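# Seal two plates in the sealer and return them

## Task

Handle both open plates, one after the other, and end with the gripper released and clear. For each plate: lift it from its nest (N1 or N2) and set it flat on the sealer's stage, inside the locators. Press the sealer's START button and wait until the lamp turns amber and then green. From the moment a cycle starts until the stage has come back out, do not touch the stage, the plate on it or its foil; any such contact fails the task. Then carry the plate back to the same nest it came from and seat it with well A1 at the nest corner marked A1. A red lamp means the plate is not seated properly or something blocked the stage: fix the cause and press START again. On any labelled item, well A1 lies at the labelled short end, in the corner opposite the labelled long side.

## Robot and tools

Robot: one arm (big_yam) with a single two-finger parallel gripper and a wrist camera on a bracket behind the hand. The fingers point along the gripper's +z axis and close along its y axis. end_effector_position is the point between the finger pads, about 1 cm short of the fingertips.

Frames: results report the gripper pose in the scene frame, in metres, with the orientation as a quaternion in w,x,y,z order. The origin sits on the table directly under the arm base; +z is up and +y lies to the left when facing along +x. The printed position can be off, more so at long reach, and the base may be tilted a little.

execute_actions takes "actions", a list holding zero or one item. An empty list sends nothing and returns the current state with pictures. An item {"rows": [...], "steps": n} runs an action of 5 to 15 control steps, each 1/30 s (default 15). Each row is used for one step; if there are fewer rows than steps, the last row repeats. An item with only {"steps": n} (up to 300) is a wait counted from the previous result, so time spent replying is included. "pictures": true adds camera images to any result.

A row is 7 numbers, each in [-1, 1]: dx, dy, dz, rx, ry, rz, opening. The first six are an offset, not a pose: they are expressed in the gripper's own axes and measured from the gripper pose printed in the most recent result that shows it (before any such result in a scene, and for later calls within the same reply, they count from where the hand is when the action begins). Every row counts from that same reference, not from the row before. Scale: 1.0 equals 0.6 m for dx, dy, dz and 180 degrees for the rotation; rx, ry, rz form a single rotation vector. The seventh number, opening, is absolute: +1 is fully open (0.094 m) and -1 closed. All zeros is not a pause: it drives the hand back to the reference pose.

move takes "target", one row of 7 numbers laid out and referenced exactly as above (an offset in gripper axes from the last reported pose, opening absolute), and an optional "speed" in m/s from 0.002 to 0.5 (default 0.25; turning rate capped at twice that value in rad/s). It follows a straight path lasting 0.5 to 10 s; longer paths stop short after 10 s. It does not slow for obstacles, the hand may lag, wander or overshoot the speed, and the opening is commanded when the move begins. Its result adds a "move:" line: done, off_target, moving, held or fault, plus limits such as paced (pose clipped) or held (a safety check blocked some steps; the arm may then lunge), and the distance left to the target.



Motion limits: each step the commanded pose is clipped to within 70 mm and 16 degrees of the measured pose, and position wins over orientation if both cannot be met. Moves often finish a centimetre or more low; resting on zero offsets lets the arm droop further, so re-send the offset back to the wanted pose and raise it if it still sags. Very small commands (a few mm) may not move the hand at all. After an action ends, the arm only continues to the last clipped pose, so check the reported pose and send the remainder.

Result lines: state gives the pose; Joint positions and Joint velocities list waist, shoulder, elbow, wrist pitch, wrist yaw, wrist roll (rad, rad/s) and then the pad gap (m). Joint ranges: waist -2.880..2.880, shoulder 0..3.142, elbow 0..3.019, wrist pitch -1.693..1.571, wrist yaw -1.571..1.571, wrist roll -2.094..2.094. grip_measured is the finger opening on the command scale. HELD marks steps whose command was not sent; "pose unreachable" means the clearance check altered or blocked a command (a mount under the base counts as arm). "Hand target" appears only when no steps are pending. Each action's result arrives 5 steps before it ends; those steps run while you reply. Joint torques are raw drive outputs, noisy and offset. MOTOR HOT warns near 85 °C; at 100 °C an OVER-TEMPERATURE FAULT drops the arm. FAULT lines can cut a move or wait short.

Gripping: to hold something, command an opening about 0.03 below grip_measured; a smaller margin grips more gently. Readings may be off by about 1 mm throughout. Pad force tops out around 50 to 62 N, less on very thin parts.

Cameras: cam_high and cam_low are fixed; cam_wrist rides on the hand. Calibration (K, distortion, T_world_to_cam) is given per camera and may be slightly off.

Cautions: over the sealer stage the wrist camera or its bracket can strike the sealer front. Never touch the stage, plate or foil while a cycle runs. Approach contacts slowly; faster moves and targets set deeper past contact hit and press harder. Offsets from a measured pose do not dig deeper against firm surfaces but do keep pushing into yielding ones. Avoid drops, slips and slams, and never push or knock anything off the table. Loose objects may occasionally get nudged by something else, so re-check before grasping. Finish with the fingers open and the hand moved away.

Each tool is called after "Emit:" in YAML: its name, and indented under it one key for each argument.

## Session

Emit:
execute_actions:
  actions: []

Scene clock: 0.00 s of 13200.00 s.
end_effector_position=(+0.2521, +0.0344, +0.2832) grip_measured=+1.000 end_effector_quat_wxyz=(-0.319, +0.240, +0.880, +0.257)
Joint positions: [ 0.137  0.79   0.57  -1.156 -0.     0.765  0.094]
Joint velocities: [-0.005  0.005 -0.002 -0.007 -0.022 -0.022  0.   ]
Joint torques (N m, as the arm reports them, + toward a larger angle): no reading
Hand target: +0.257, +0.034, +0.284; -0.316, +0.242, +0.880, +0.259
camera_calibration (this result's frames):
cam_wrist: T_world_to_cam=[[-0.582335, -0.757942, -0.293955, 0.254879], [-0.297313, -0.13798, 0.944757, -0.179832], [-0.756631, 0.637562, -0.144996, 0.333408], [0, 0, 0, 1]] pos_world=[0.347225, -0.0441982, 0.293163]

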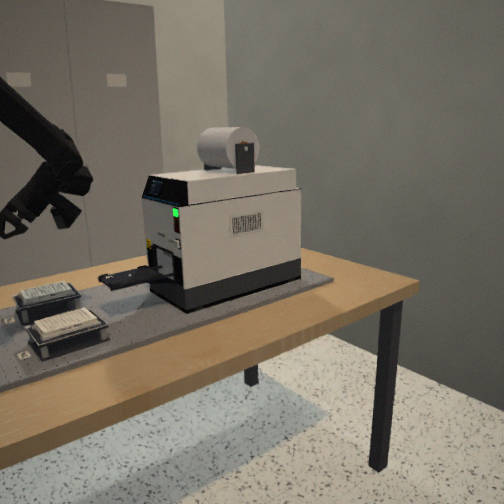

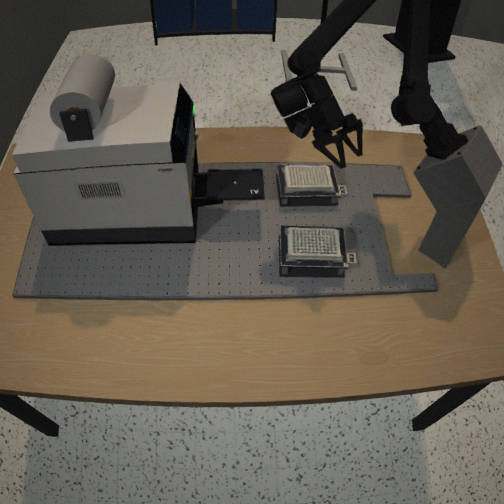

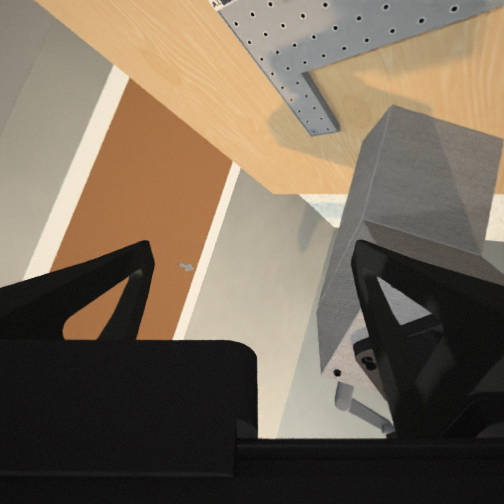

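Emit:
move:
  target: [0,0,0,0.144,-0.316,-0.19,1]
  speed: 0.4

Emit:
move:
  target: [-0.05,-0.32,0.225,0,0,0,1]

Emit:
zoom_image:
  camera: "cam_high"
  region: [0,160,240,370]

Emit:
zoom_image:
  camera: "cam_low"
  region: [160,80,380,290]

Scene clock: 3.33 s of 13200.00 s.
end_effector_position=(+0.2574, +0.0297, +0.2816) grip_measured=+1.000 end_effector_quat_wxyz=(+0.169, -0.006, +0.986, -0.015)
Joint positions: [ 0.908  0.93   0.336 -1.032  1.215  1.     0.094]
Joint velocities: [-0.005  0.005 -0.002 -0.012  0.051  0.051  0.   ]
Joint torques (N m, as the arm reports them, + toward a larger angle): [3.21 1.61 5.62 0.7  0.44 0.01]
Hand target: +0.256, +0.032, +0.283; +0.173, -0.002, +0.985, -0.008
Off the commanded pose: 0.007 m, 2 deg.
Kept back: nothing.
move: done
camera_calibration (this result's frames):
cam_wrist: T_world_to_cam=[[0.00538544, -0.999226, 0.038967, 0.0161143], [-0.960749, 0.00563824, 0.277361, 0.177058], [-0.277366, -0.0389312, -0.959975, 0.466397], [0, 0, 0, 1]] pos_world=[0.299384, 0.0332609, 0.397993]

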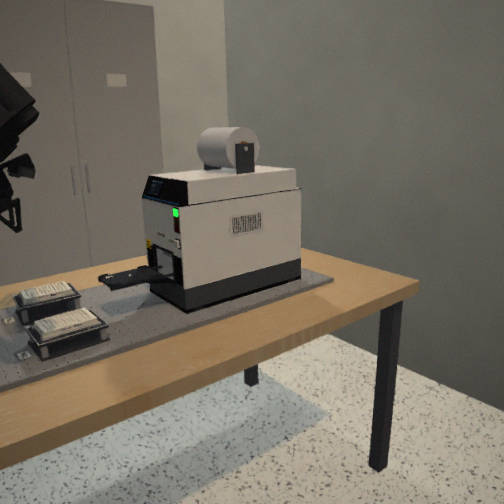

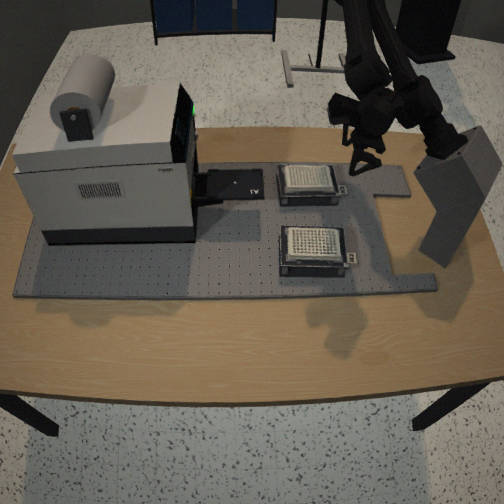

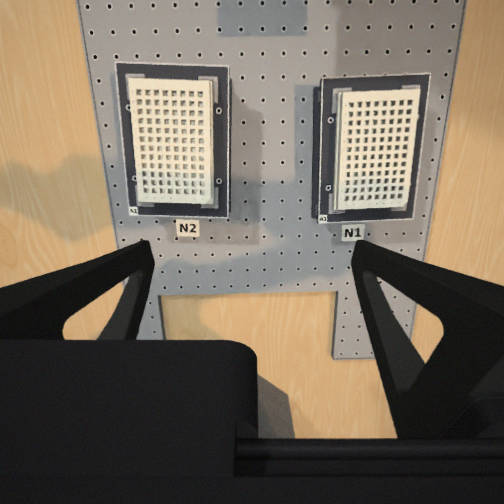

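Scene clock: 4.97 s of 13200.00 s.
end_effector_position=(+0.3071, -0.1465, +0.1606) grip_measured=+1.000 end_effector_quat_wxyz=(+0.143, -0.000, +0.990, +0.004)
Joint positions: [-0.529  0.537  0.261 -0.147  0.144 -0.549  0.094]
Joint velocities: [-0.015 -0.005  0.002 -0.007 -0.022 -0.022  0.   ]
Joint torques (N m, as the arm reports them, + toward a larger angle): [-0.63 -3.49  6.64  1.09 -0.24 -0.15]
Hand target: +0.322, -0.159, +0.166; +0.156, -0.000, +0.988, -0.008
Off the commanded pose: 0.033 m, 4 deg.
Kept back: nothing.
move: off_target
camera_calibration (this result's frames):
cam_wrist: T_world_to_cam=[[-0.000323016, -1, 0.00084458, -0.147726], [-0.944798, 0.000581914, 0.327653, 0.245645], [-0.327653, -0.000692121, -0.944798, 0.375812], [0, 0, 0, 1]] pos_world=[0.355174, -0.147609, 0.274705]

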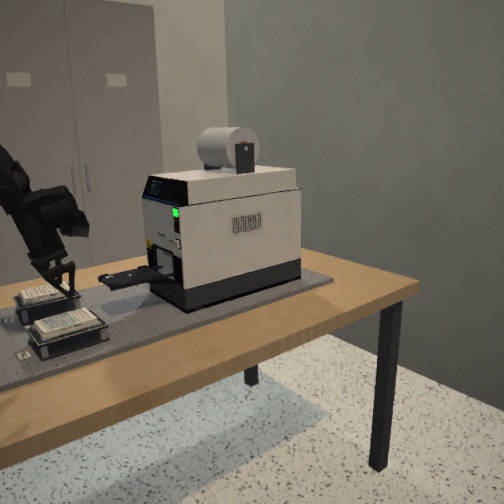

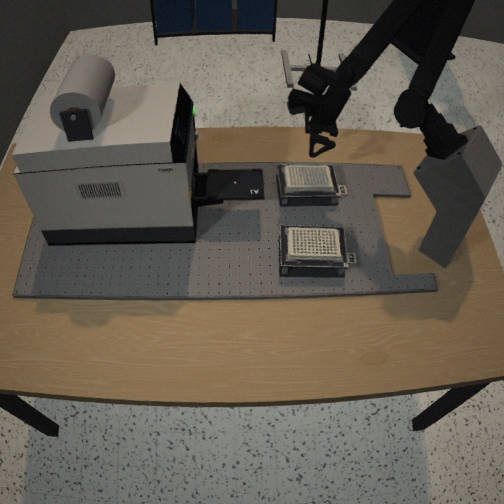

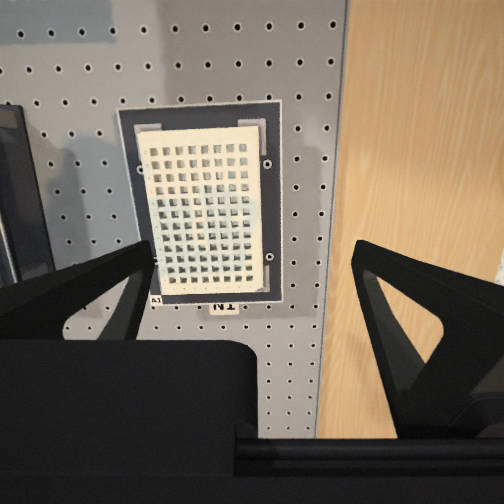

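Region (0, 160, 240, 370) of cam_high's 504x504 image, scaled by 2.100, with more detail than that image has; it fills the top 441 rows of this view, and the rest is white.

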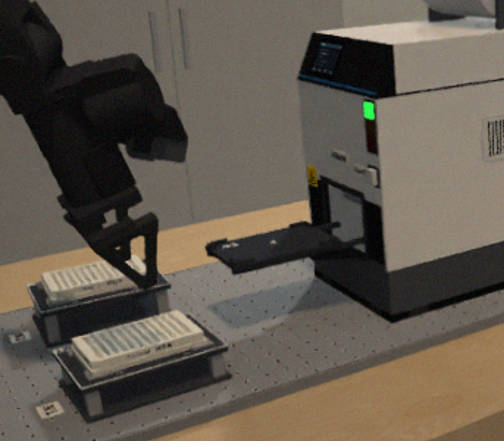

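Region (160, 80, 380, 290) of cam_low's 504x504 image, scaled by 2.291, with more detail than that image has; it fills the top 481 rows of this view, and the rest is white.

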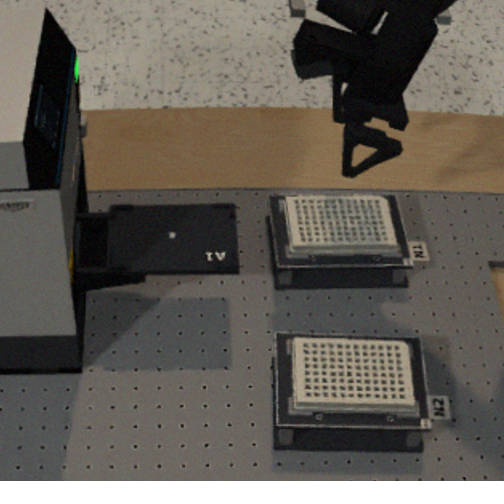

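Emit:
move:
  target: [0.015,0.045,0.1,0,-0.018,-0.014,1]
  speed: 0.15

Scene clock: 6.23 s of 13200.00 s.
end_effector_position=(+0.3138, -0.1232, +0.0996) grip_measured=+1.000 end_effector_quat_wxyz=(+0.162, -0.015, +0.987, -0.002)
Joint positions: [-0.518  0.946  0.227  0.333  0.139 -0.581  0.094]
Joint velocities: [-0.005  0.005 -0.007 -0.007  0.007 -0.007  0.   ]
Joint torques (N m, as the arm reports them, + toward a larger angle): [ 2.   -5.62 -0.41  1.23 -0.26 -0.14]
Hand target: +0.317, -0.119, +0.102; +0.170, -0.022, +0.985, +0.000
Off the commanded pose: 0.005 m, 1 deg.
Kept back: nothing.
move: done
camera_calibration (this result's frames):
cam_wrist: T_world_to_cam=[[0.0267613, -0.999502, 0.0167497, -0.134385], [-0.95672, -0.0207515, 0.290269, 0.276787], [-0.289777, -0.0237928, -0.956799, 0.306784], [0, 0, 0, 1]] pos_world=[0.357303, -0.121275, 0.215439]

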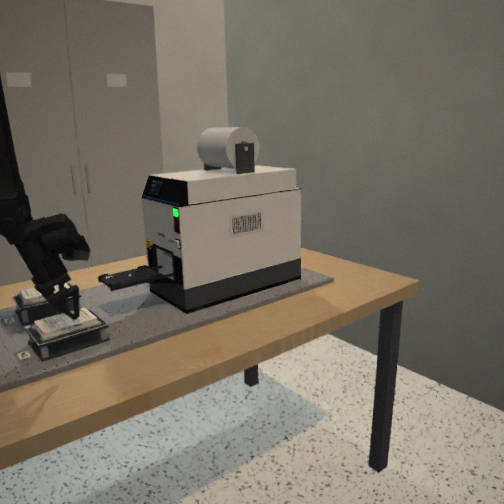

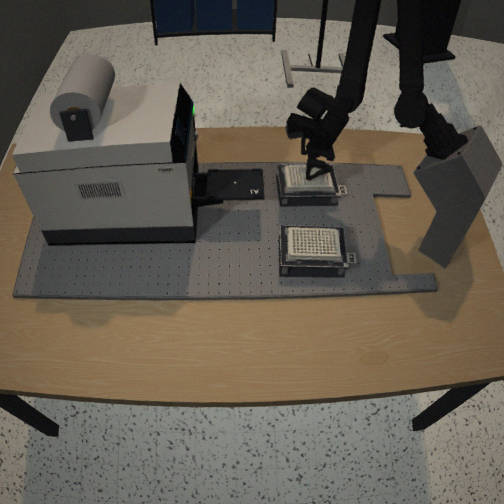

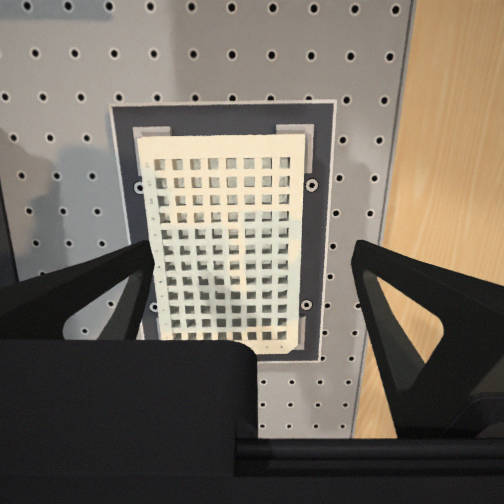

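Emit:
move:
  target: [0.012,0.028,0.024,0,-0.005,-0.007,1]
  speed: 0.05

Scene clock: 7.23 s of 13200.00 s.
end_effector_position=(+0.3131, -0.1131, +0.0833) grip_measured=+1.000 end_effector_quat_wxyz=(+0.168, -0.018, +0.986, -0.008)
Joint positions: [-0.501  1.08   0.219  0.49   0.157 -0.585  0.094]
Joint velocities: [-0.015 -0.005  0.002  0.032 -0.051 -0.051  0.   ]
Joint torques (N m, as the arm reports them, + toward a larger angle): [ 2.42 -5.01 -1.99  1.26 -0.06 -0.16]
Hand target: +0.312, -0.107, +0.084; +0.170, -0.026, +0.985, -0.004
Off the commanded pose: 0.007 m, 1 deg.
Kept back: nothing.
move: done
camera_calibration (this result's frames):
cam_wrist: T_world_to_cam=[[0.0309209, -0.999091, 0.0293431, -0.126367], [-0.960067, -0.0215207, 0.278941, 0.282963], [-0.278056, -0.0367964, -0.95986, 0.28639], [0, 0, 0, 1]] pos_world=[0.355203, -0.109625, 0.199673]

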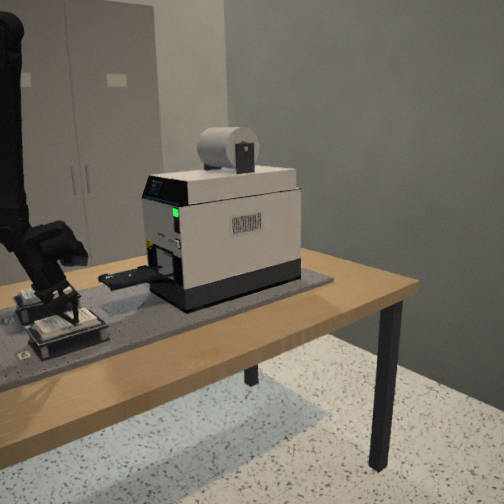

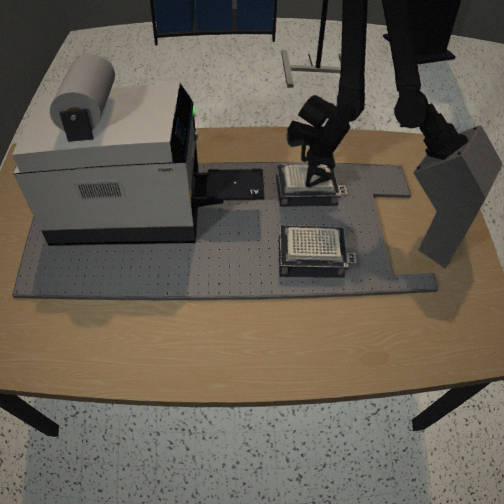

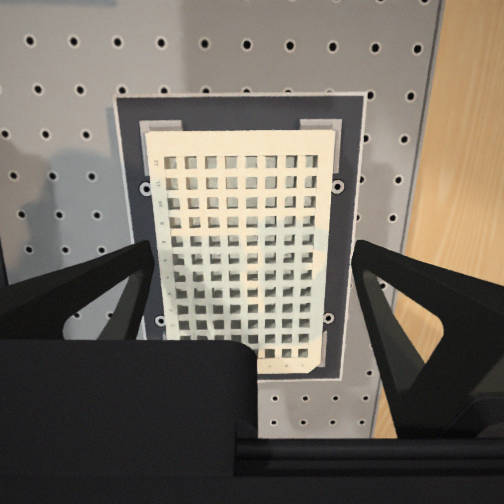

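Emit:
move:
  target: [0.009,0.019,0.005,0.003,0,-0.006,1]
  speed: 0.03

Scene clock: 8.30 s of 13200.00 s.
end_effector_position=(+0.3142, -0.1094, +0.0809) grip_measured=+1.000 end_effector_quat_wxyz=(+0.174, -0.019, +0.984, -0.019)
Joint positions: [-0.478  1.125  0.211  0.564  0.192 -0.585  0.094]
Joint velocities: [-0.005 -0.005 -0.002  0.002 -0.007  0.095  0.   ]
Joint torques (N m, as the arm reports them, + toward a larger angle): [ 2.17 -4.35 -2.31  1.13  0.05 -0.15]
Hand target: +0.309, -0.102, +0.079; +0.168, -0.027, +0.985, -0.014
Off the commanded pose: 0.010 m, 1 deg.
Kept back: nothing.
move: done
camera_calibration (this result's frames):
cam_wrist: T_world_to_cam=[[0.0274097, -0.998229, 0.0527925, -0.123342], [-0.963371, -0.0122848, 0.267891, 0.287706], [-0.266768, -0.0582016, -0.962002, 0.278813], [0, 0, 0, 1]] pos_world=[0.354927, -0.103362, 0.197656]

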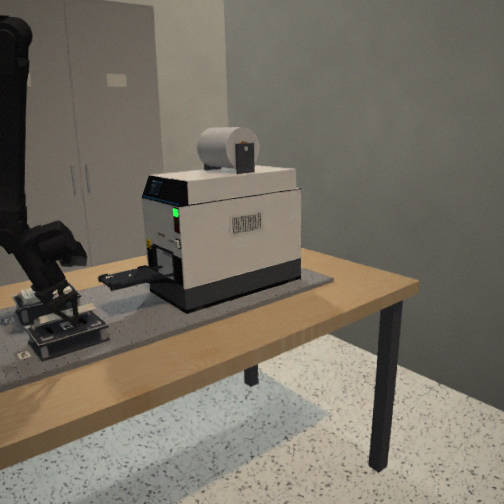

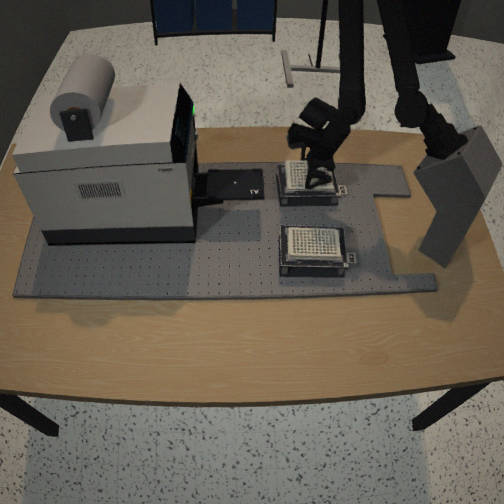

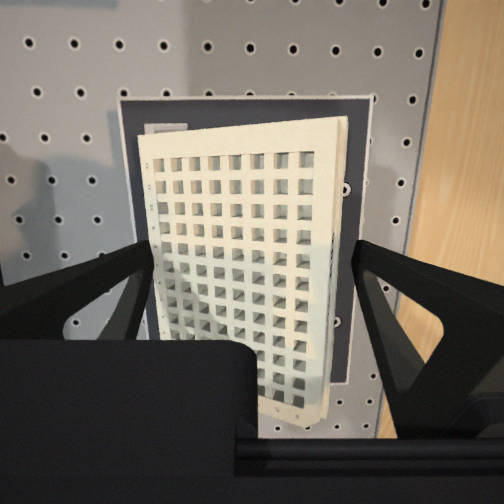

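Emit:
move:
  target: [-0.004,0.012,-0.028,-0.012,0,-0.004,1]
  speed: 0.04

Scene clock: 9.37 s of 13200.00 s.
end_effector_position=(+0.3117, -0.1084, +0.0951) grip_measured=+1.000 end_effector_quat_wxyz=(+0.173, -0.023, +0.985, -0.010)
Joint positions: [-0.47   1.023  0.196  0.465  0.183 -0.585  0.094]
Joint velocities: [ 0.005 -0.015 -0.002 -0.007 -0.081  0.022  0.   ]
Joint torques (N m, as the arm reports them, + toward a larger angle): [ 2.35 -5.48 -1.41  0.55 -0.23 -0.08]
Hand target: +0.310, -0.102, +0.097; +0.173, -0.028, +0.984, -0.002
Off the commanded pose: 0.007 m, 1 deg.
Kept back: nothing.
move: done
camera_calibration (this result's frames):
cam_wrist: T_world_to_cam=[[0.038908, -0.998606, 0.0356767, -0.124963], [-0.962852, -0.0279195, 0.268581, 0.279577], [-0.267211, -0.0448013, -0.962596, 0.293531], [0, 0, 0, 1]] pos_world=[0.352488, -0.103832, 0.211921]

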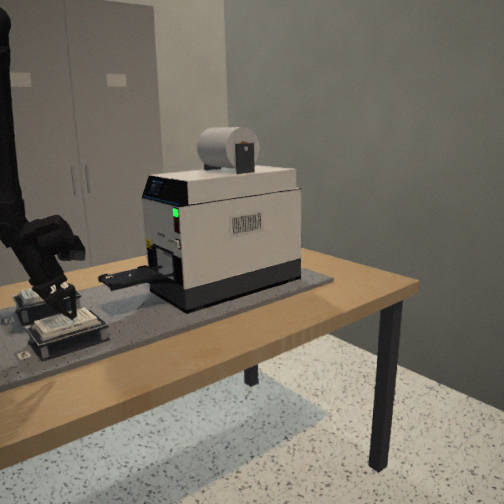

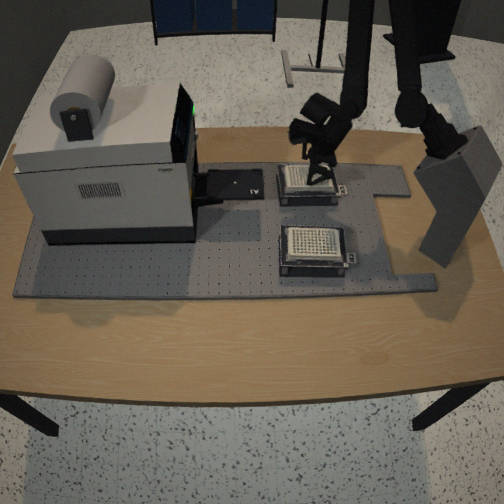

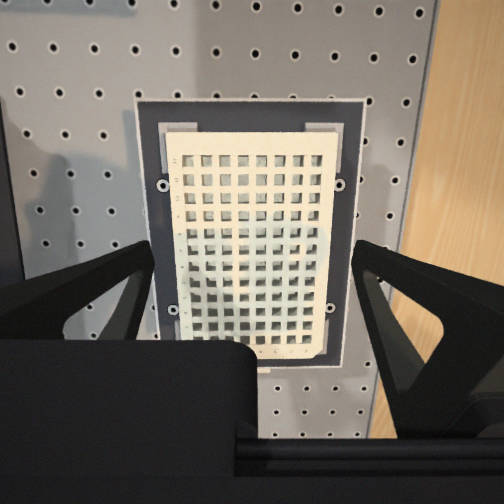

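Emit:
move:
  target: [0.01,0.012,0.012,-0.005,0,-0.003,1]
  speed: 0.03

Scene clock: 10.33 s of 13200.00 s.
end_effector_position=(+0.3098, -0.1017, +0.0877) grip_measured=+1.000 end_effector_quat_wxyz=(+0.173, -0.025, +0.985, -0.002)
Joint positions: [-0.47   1.08   0.196  0.512  0.168 -0.585  0.094]
Joint velocities: [-0.005  0.005  0.002  0.012 -0.037 -0.037  0.   ]
Joint torques (N m, as the arm reports them, + toward a larger angle): [ 0.98 -4.71 -1.49  1.18 -0.26 -0.16]
Hand target: +0.309, -0.102, +0.086; +0.173, -0.029, +0.985, -0.003
Off the commanded pose: 0.002 m, 0 deg.
Kept back: nothing.
move: done
camera_calibration (this result's frames):
cam_wrist: T_world_to_cam=[[0.0464879, -0.998706, 0.0206155, -0.11898], [-0.962451, -0.0392557, 0.268603, 0.278629], [-0.267446, -0.0323282, -0.96303, 0.28753], [0, 0, 0, 1]] pos_world=[0.350597, -0.098593, 0.204512]

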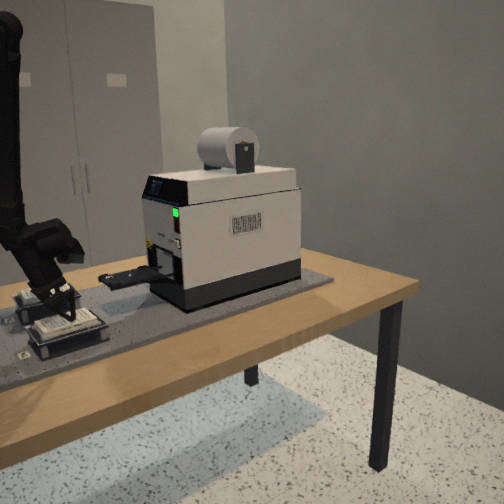

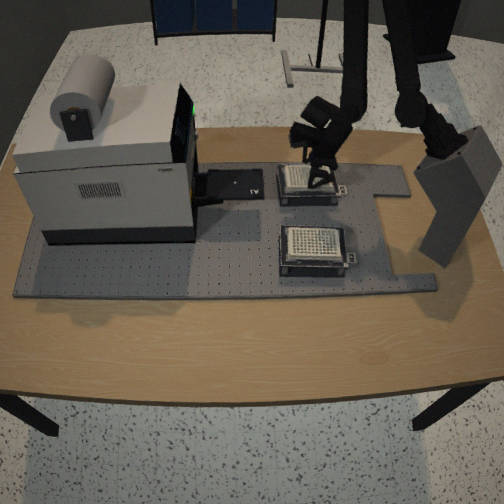

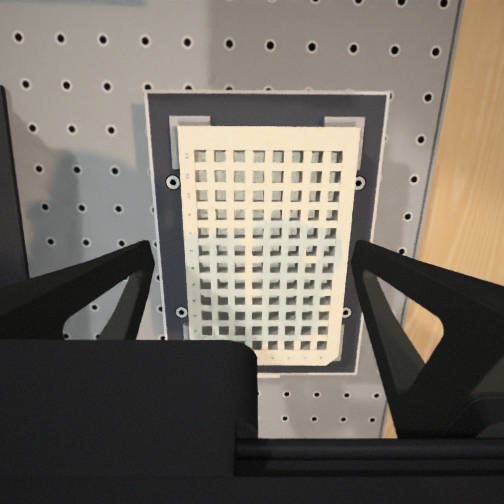

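Emit:
move:
  target: [0,-0.014,0.002,0,0,0,1]
  speed: 0.03

Scene clock: 11.27 s of 13200.00 s.
end_effector_position=(+0.3081, -0.1026, +0.0873) grip_measured=+1.000 end_effector_quat_wxyz=(+0.174, -0.025, +0.984, +0.005)
Joint positions: [-0.487  1.073  0.196  0.499  0.14  -0.588  0.094]
Joint velocities: [-0.005 -0.005 -0.002  0.002 -0.022  0.066  0.   ]
Joint torques (N m, as the arm reports them, + toward a larger angle): [-0.05 -5.78 -0.52  0.5  -0.28 -0.14]
Hand target: +0.311, -0.110, +0.087; +0.173, -0.025, +0.985, -0.002
Off the commanded pose: 0.008 m, 1 deg.
Kept back: nothing.
move: done
camera_calibration (this result's frames):
cam_wrist: T_world_to_cam=[[0.0488539, -0.998785, 0.00649868, -0.119276], [-0.962414, -0.0453326, 0.267775, 0.276507], [-0.267155, -0.0193363, -0.963459, 0.287924], [0, 0, 0, 1]] pos_world=[0.348862, -0.101029, 0.204137]

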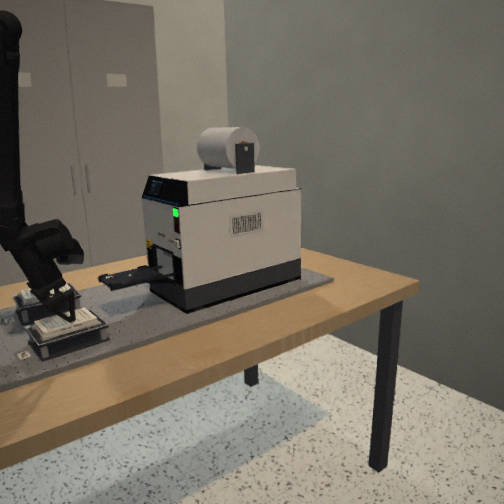

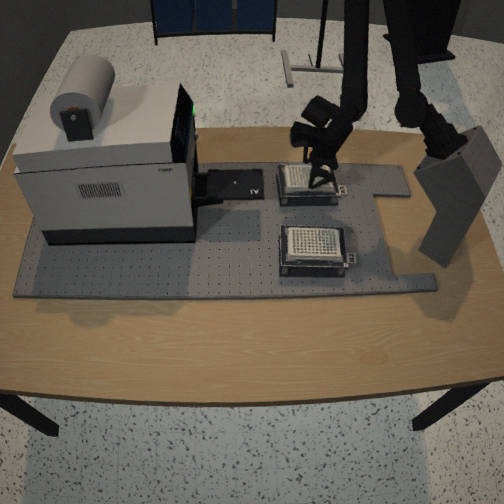

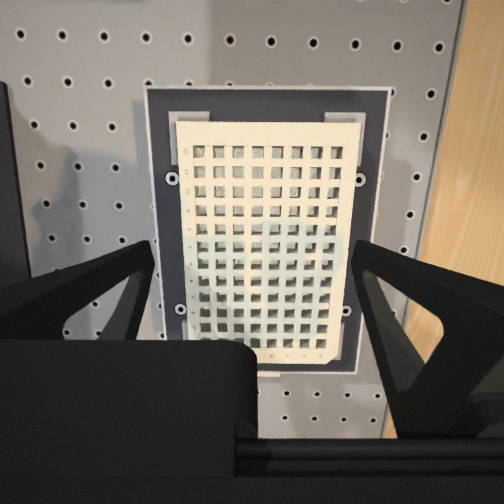

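Emit:
move:
  target: [-0.008,-0.023,0.004,0.004,0,0,1]
  speed: 0.03

Scene clock: 12.27 s of 13200.00 s.
end_effector_position=(+0.3136, -0.1097, +0.0872) grip_measured=+1.000 end_effector_quat_wxyz=(+0.175, -0.023, +0.984, +0.005)
Joint positions: [-0.505  1.058  0.213  0.472  0.122 -0.592  0.094]
Joint velocities: [-0.005 -0.005 -0.007 -0.012 -0.037 -0.066  0.   ]
Joint torques (N m, as the arm reports them, + toward a larger angle): [-0.06 -5.81 -0.52  0.58 -0.29 -0.14]
Hand target: +0.314, -0.116, +0.087; +0.173, -0.024, +0.985, -0.001
Off the commanded pose: 0.006 m, 1 deg.
Kept back: nothing.
move: done
camera_calibration (this result's frames):
cam_wrist: T_world_to_cam=[[0.0449071, -0.998973, 0.00609683, -0.12545], [-0.963575, -0.0417036, 0.264168, 0.282547], [-0.263642, -0.0177378, -0.964457, 0.288302], [0, 0, 0, 1]] pos_world=[0.353898, -0.108424, 0.20418]

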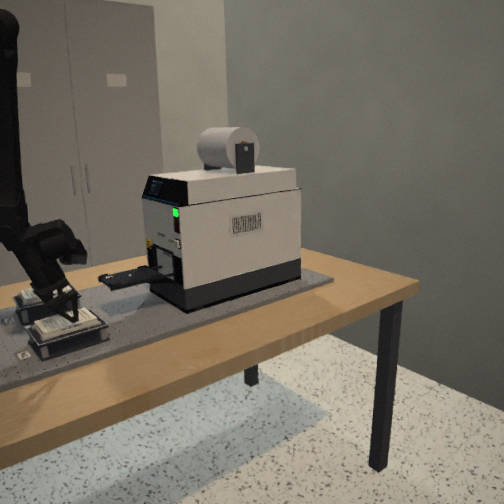

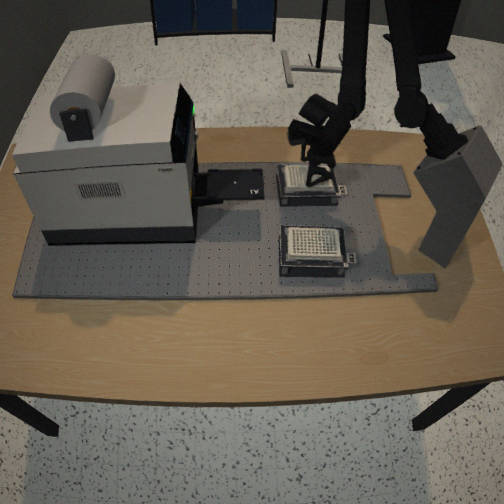

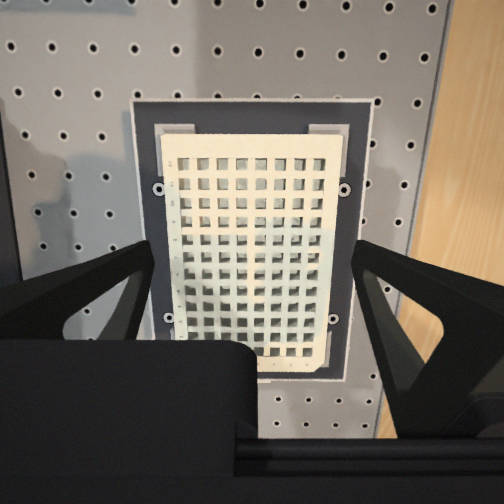

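Emit:
move:
  target: [0.007,-0.002,0.006,0.004,0,0,1]
  speed: 0.02

Scene clock: 13.20 s of 13200.00 s.
end_effector_position=(+0.3149, -0.1096, +0.0849) grip_measured=+1.000 end_effector_quat_wxyz=(+0.179, -0.022, +0.984, +0.002)
Joint positions: [-0.505  1.081  0.213  0.504  0.122 -0.592  0.094]
Joint velocities: [-0.005  0.015 -0.002 -0.007 -0.037  0.022  0.   ]
Joint torques (N m, as the arm reports them, + toward a larger angle): [ 0.52 -4.77 -1.59  1.17 -0.08 -0.1 ]
Hand target: +0.311, -0.111, +0.083; +0.175, -0.022, +0.984, -0.001
Off the commanded pose: 0.005 m, 1 deg.
Kept back: nothing.
move: done
camera_calibration (this result's frames):
cam_wrist: T_world_to_cam=[[0.0420407, -0.999053, 0.0112313, -0.124964], [-0.965817, -0.037759, 0.25646, 0.286227], [-0.255793, -0.0216291, -0.96649, 0.283706], [0, 0, 0, 1]] pos_world=[0.354266, -0.107902, 0.202197]

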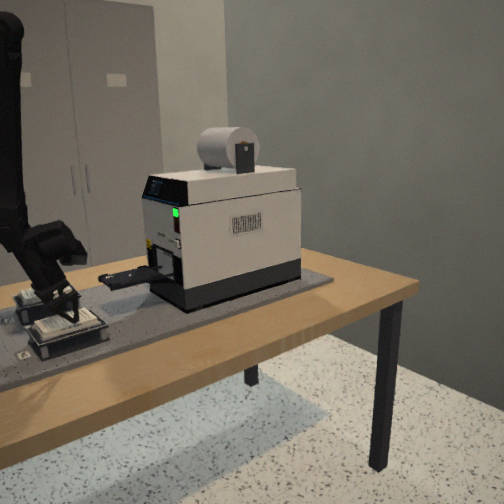

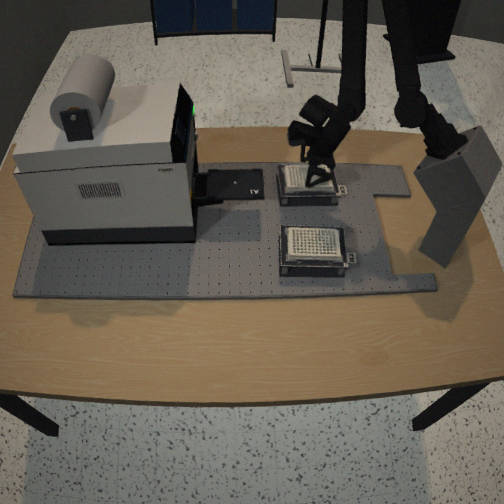

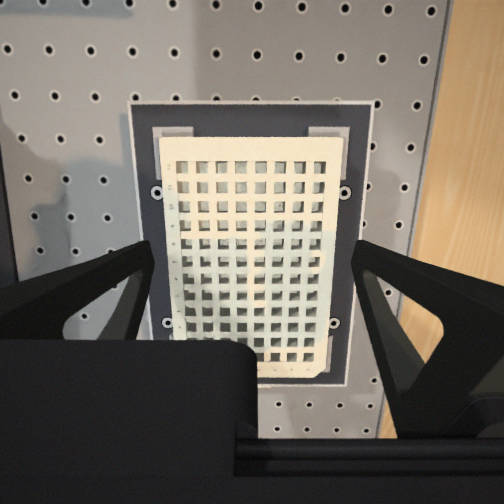

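Target (.307,−.109,.066).

Emit:
move:
  target: [0.023,0.001,0.025,0,0.006,0,1]
  speed: 0.02

Scene clock: 14.67 s of 13200.00 s.
end_effector_position=(+0.3073, -0.1032, +0.0706) grip_measured=+1.000 end_effector_quat_wxyz=(+0.172, -0.023, +0.985, +0.009)
Joint positions: [-0.518  1.173  0.214  0.576  0.107 -0.594  0.094]
Joint velocities: [ 0.005 -0.005  0.002  0.007  0.081 -0.051  0.   ]
Joint torques (N m, as the arm reports them, + toward a larger angle): [-0.07 -4.84 -1.46  1.13 -0.28 -0.15]
Hand target: +0.308, -0.109, +0.066; +0.170, -0.022, +0.985, +0.002
Off the commanded pose: 0.008 m, 1 deg.
Kept back: nothing.
move: done
camera_calibration (this result's frames):
cam_wrist: T_world_to_cam=[[0.0461516, -0.998933, -0.00186716, -0.11841], [-0.961621, -0.0449337, 0.270677, 0.279713], [-0.270472, -0.0106967, -0.962668, 0.273509], [0, 0, 0, 1]] pos_world=[0.348419, -0.10279, 0.187366]

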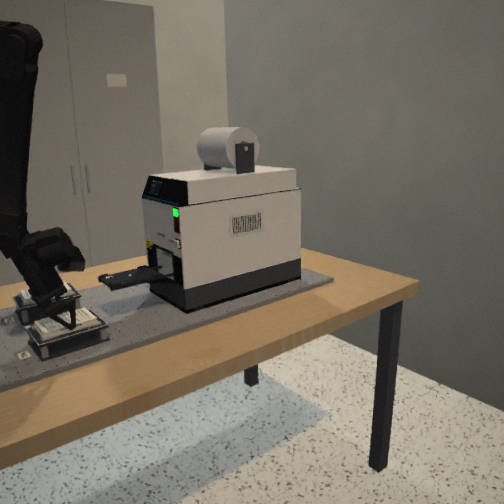

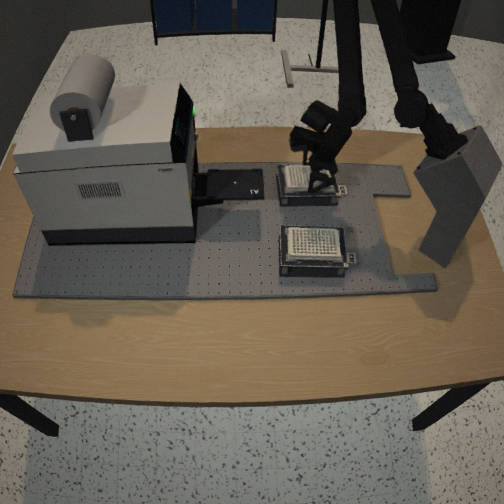

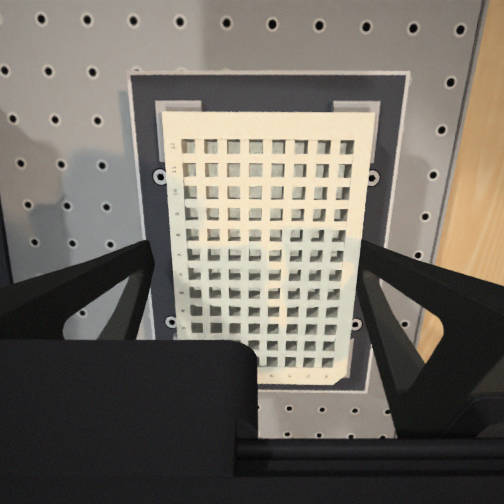

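Emit:
move:
  target: [-0.005,-0.021,0.009,0.005,0,0,1]
  speed: 0.02

Scene clock: 15.83 s of 13200.00 s.
end_effector_position=(+0.3078, -0.1036, +0.0701) grip_measured=+1.000 end_effector_quat_wxyz=(+0.173, -0.025, +0.984, +0.013)
Joint positions: [-0.525  1.173  0.217  0.572  0.093 -0.598  0.094]
Joint velocities: [-0.005  0.005 -0.002 -0.002 -0.066 -0.022  0.   ]
Joint torques (N m, as the arm reports them, + toward a larger angle): [-0.53 -5.81 -0.5   0.49 -0.19 -0.12]
Hand target: +0.312, -0.115, +0.067; +0.172, -0.021, +0.985, +0.002
Off the commanded pose: 0.013 m, 1 deg.
Kept back: nothing.
move: off_target
camera_calibration (this result's frames):
cam_wrist: T_world_to_cam=[[0.0506718, -0.998679, -0.00847221, -0.119719], [-0.962163, -0.0510895, 0.267643, 0.280084], [-0.267723, -0.00541033, -0.963481, 0.272889], [0, 0, 0, 1]] pos_world=[0.348612, -0.103775, 0.186946]

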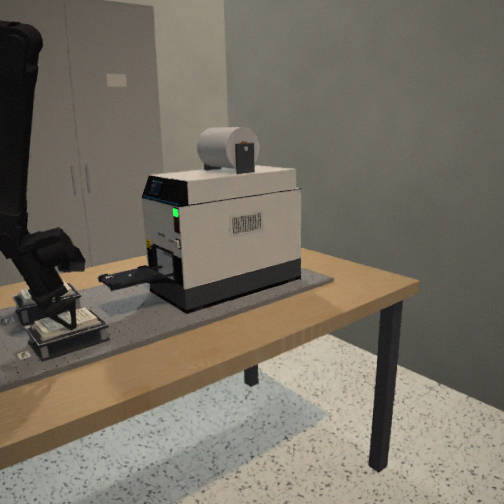

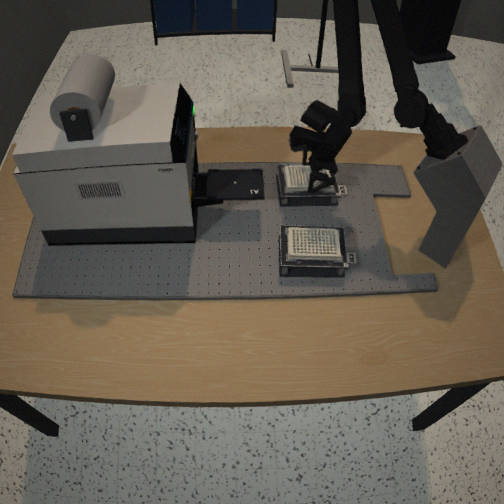

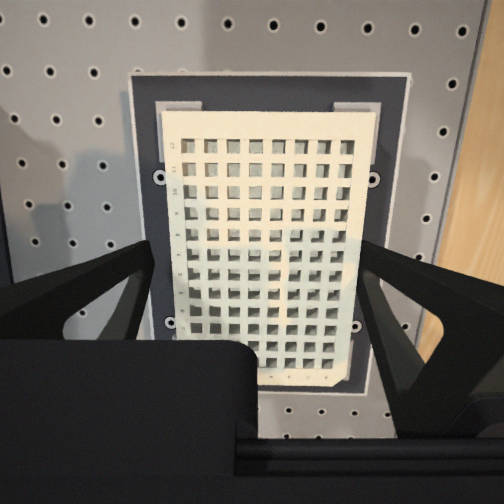

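Emit:
move:
  target: [-0.02,-0.021,-0.026,0.008,0,0,1]
  speed: 0.03

Scene clock: 17.10 s of 13200.00 s.
end_effector_position=(+0.3130, -0.1171, +0.0876) grip_measured=+1.000 end_effector_quat_wxyz=(+0.174, -0.022, +0.984, -0.001)
Joint positions: [-0.525  1.044  0.216  0.46   0.115 -0.599  0.094]
Joint velocities: [ 0.005 -0.005  0.002 -0.037  0.007  0.022  0.   ]
Joint torques (N m, as the arm reports them, + toward a larger angle): [ 1.4  -5.66 -0.88  0.6  -0.07 -0.06]
Hand target: +0.314, -0.116, +0.088; +0.174, -0.023, +0.985, +0.000
Off the commanded pose: 0.002 m, 0 deg.
Kept back: nothing.
move: done
camera_calibration (this result's frames):
cam_wrist: T_world_to_cam=[[0.0400544, -0.999039, 0.0177929, -0.132361], [-0.963179, -0.0338664, 0.26672, 0.282174], [-0.265861, -0.027821, -0.96361, 0.287905], [0, 0, 0, 1]] pos_world=[0.353629, -0.114667, 0.204522]

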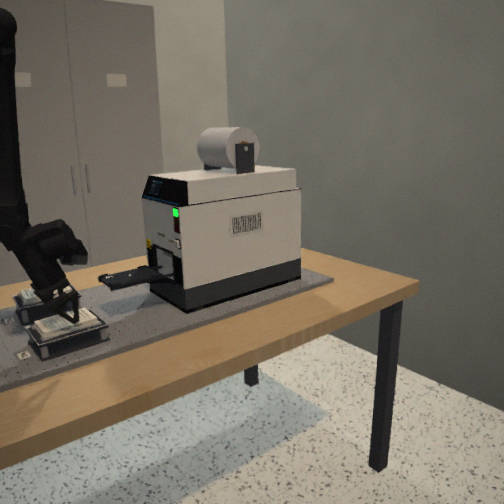

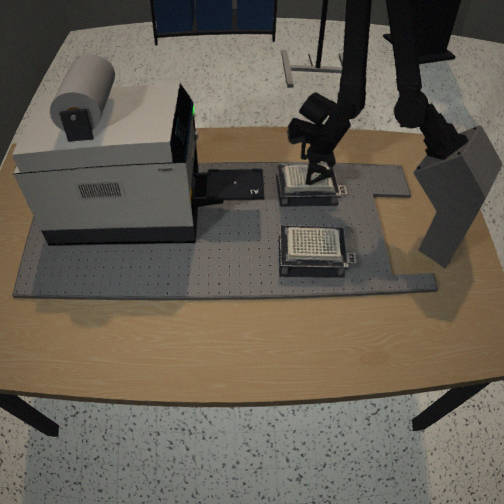

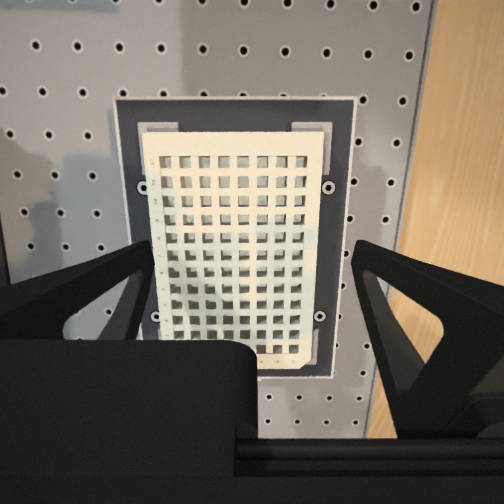

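Emit:
move:
  target: [0.006,0.005,0.009,0,0,0,1]
  speed: 0.02

Scene clock: 18.03 s of 13200.00 s.
end_effector_position=(+0.3119, -0.1149, +0.0828) grip_measured=+1.000 end_effector_quat_wxyz=(+0.174, -0.022, +0.985, -0.001)
Joint positions: [-0.525  1.079  0.216  0.494  0.115 -0.599  0.094]
Joint velocities: [-0.005  0.005 -0.012  0.027 -0.081 -0.022  0.   ]
Joint torques (N m, as the arm reports them, + toward a larger angle): [ 1.14 -4.94 -1.43  1.19 -0.19 -0.07]
Hand target: +0.312, -0.114, +0.081; +0.174, -0.022, +0.985, -0.001
Off the commanded pose: 0.002 m, 0 deg.
Kept back: nothing.
move: done
camera_calibration (this result's frames):
cam_wrist: T_world_to_cam=[[0.0404055, -0.999035, 0.0172383, -0.130019], [-0.96291, -0.0343264, 0.267632, 0.28223], [-0.266782, -0.0274127, -0.963367, 0.283342], [0, 0, 0, 1]] pos_world=[0.352606, -0.112439, 0.19967]

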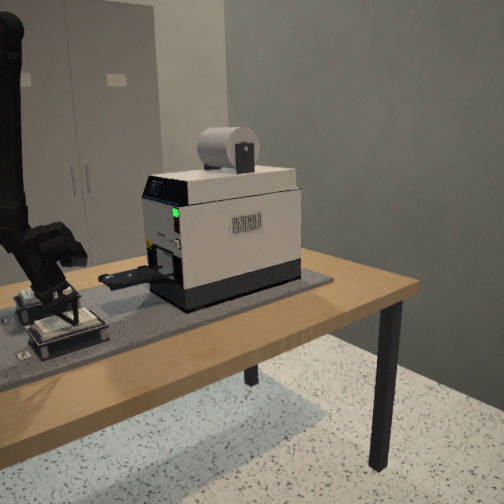

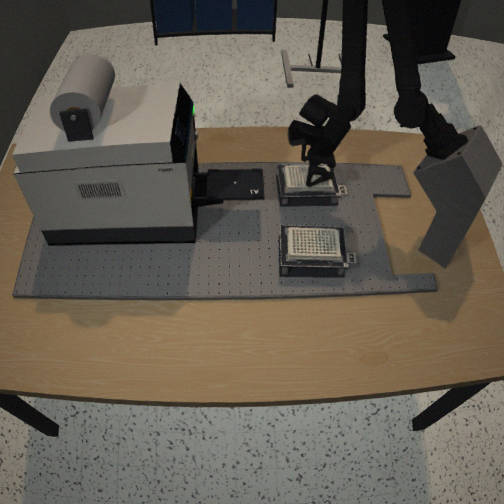

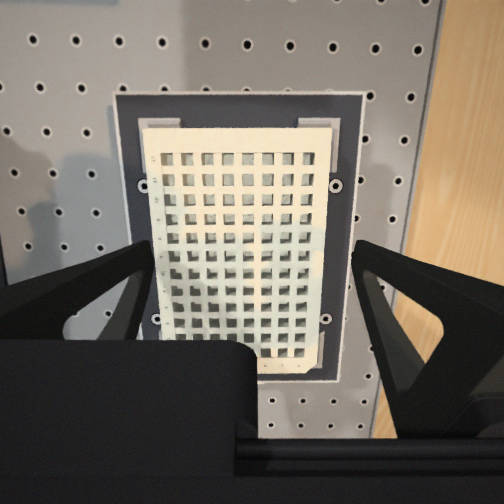

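Emit:
move:
  target: [0.009,0.003,0.026,0,0,0,1]
  speed: 0.015

Scene clock: 19.60 s of 13200.00 s.
end_effector_position=(+0.3112, -0.1079, +0.0697) grip_measured=+1.000 end_effector_quat_wxyz=(+0.173, -0.023, +0.985, +0.005)
Joint positions: [-0.525  1.17   0.226  0.568  0.105 -0.599  0.094]
Joint velocities: [-0.005 -0.005 -0.002  0.017 -0.051  0.081  0.   ]
Joint torques (N m, as the arm reports them, + toward a larger angle): [ 0.31 -5.2  -1.54  1.2  -0.28 -0.11]
Hand target: +0.312, -0.113, +0.067; +0.173, -0.022, +0.985, -0.001
Off the commanded pose: 0.006 m, 1 deg.
Kept back: nothing.
move: done
camera_calibration (this result's frames):
cam_wrist: T_world_to_cam=[[0.0455675, -0.998946, 0.0055147, -0.123588], [-0.962442, -0.042422, 0.268151, 0.284296], [-0.267635, -0.0175266, -0.963361, 0.272087], [0, 0, 0, 1]] pos_world=[0.35207, -0.106628, 0.186565]

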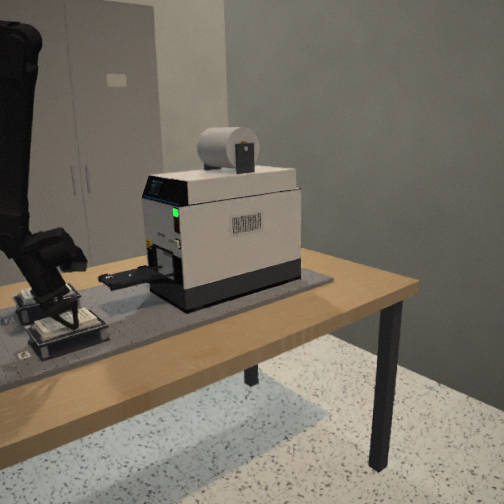

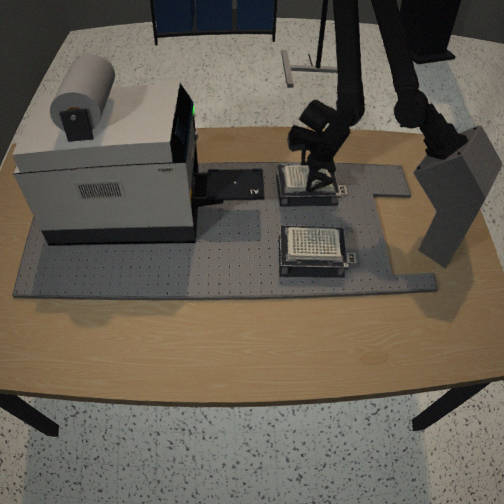

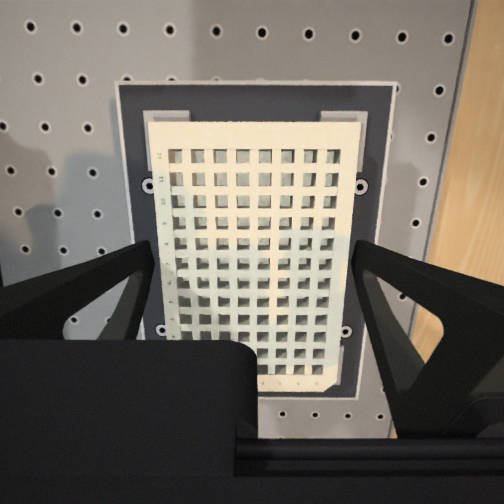

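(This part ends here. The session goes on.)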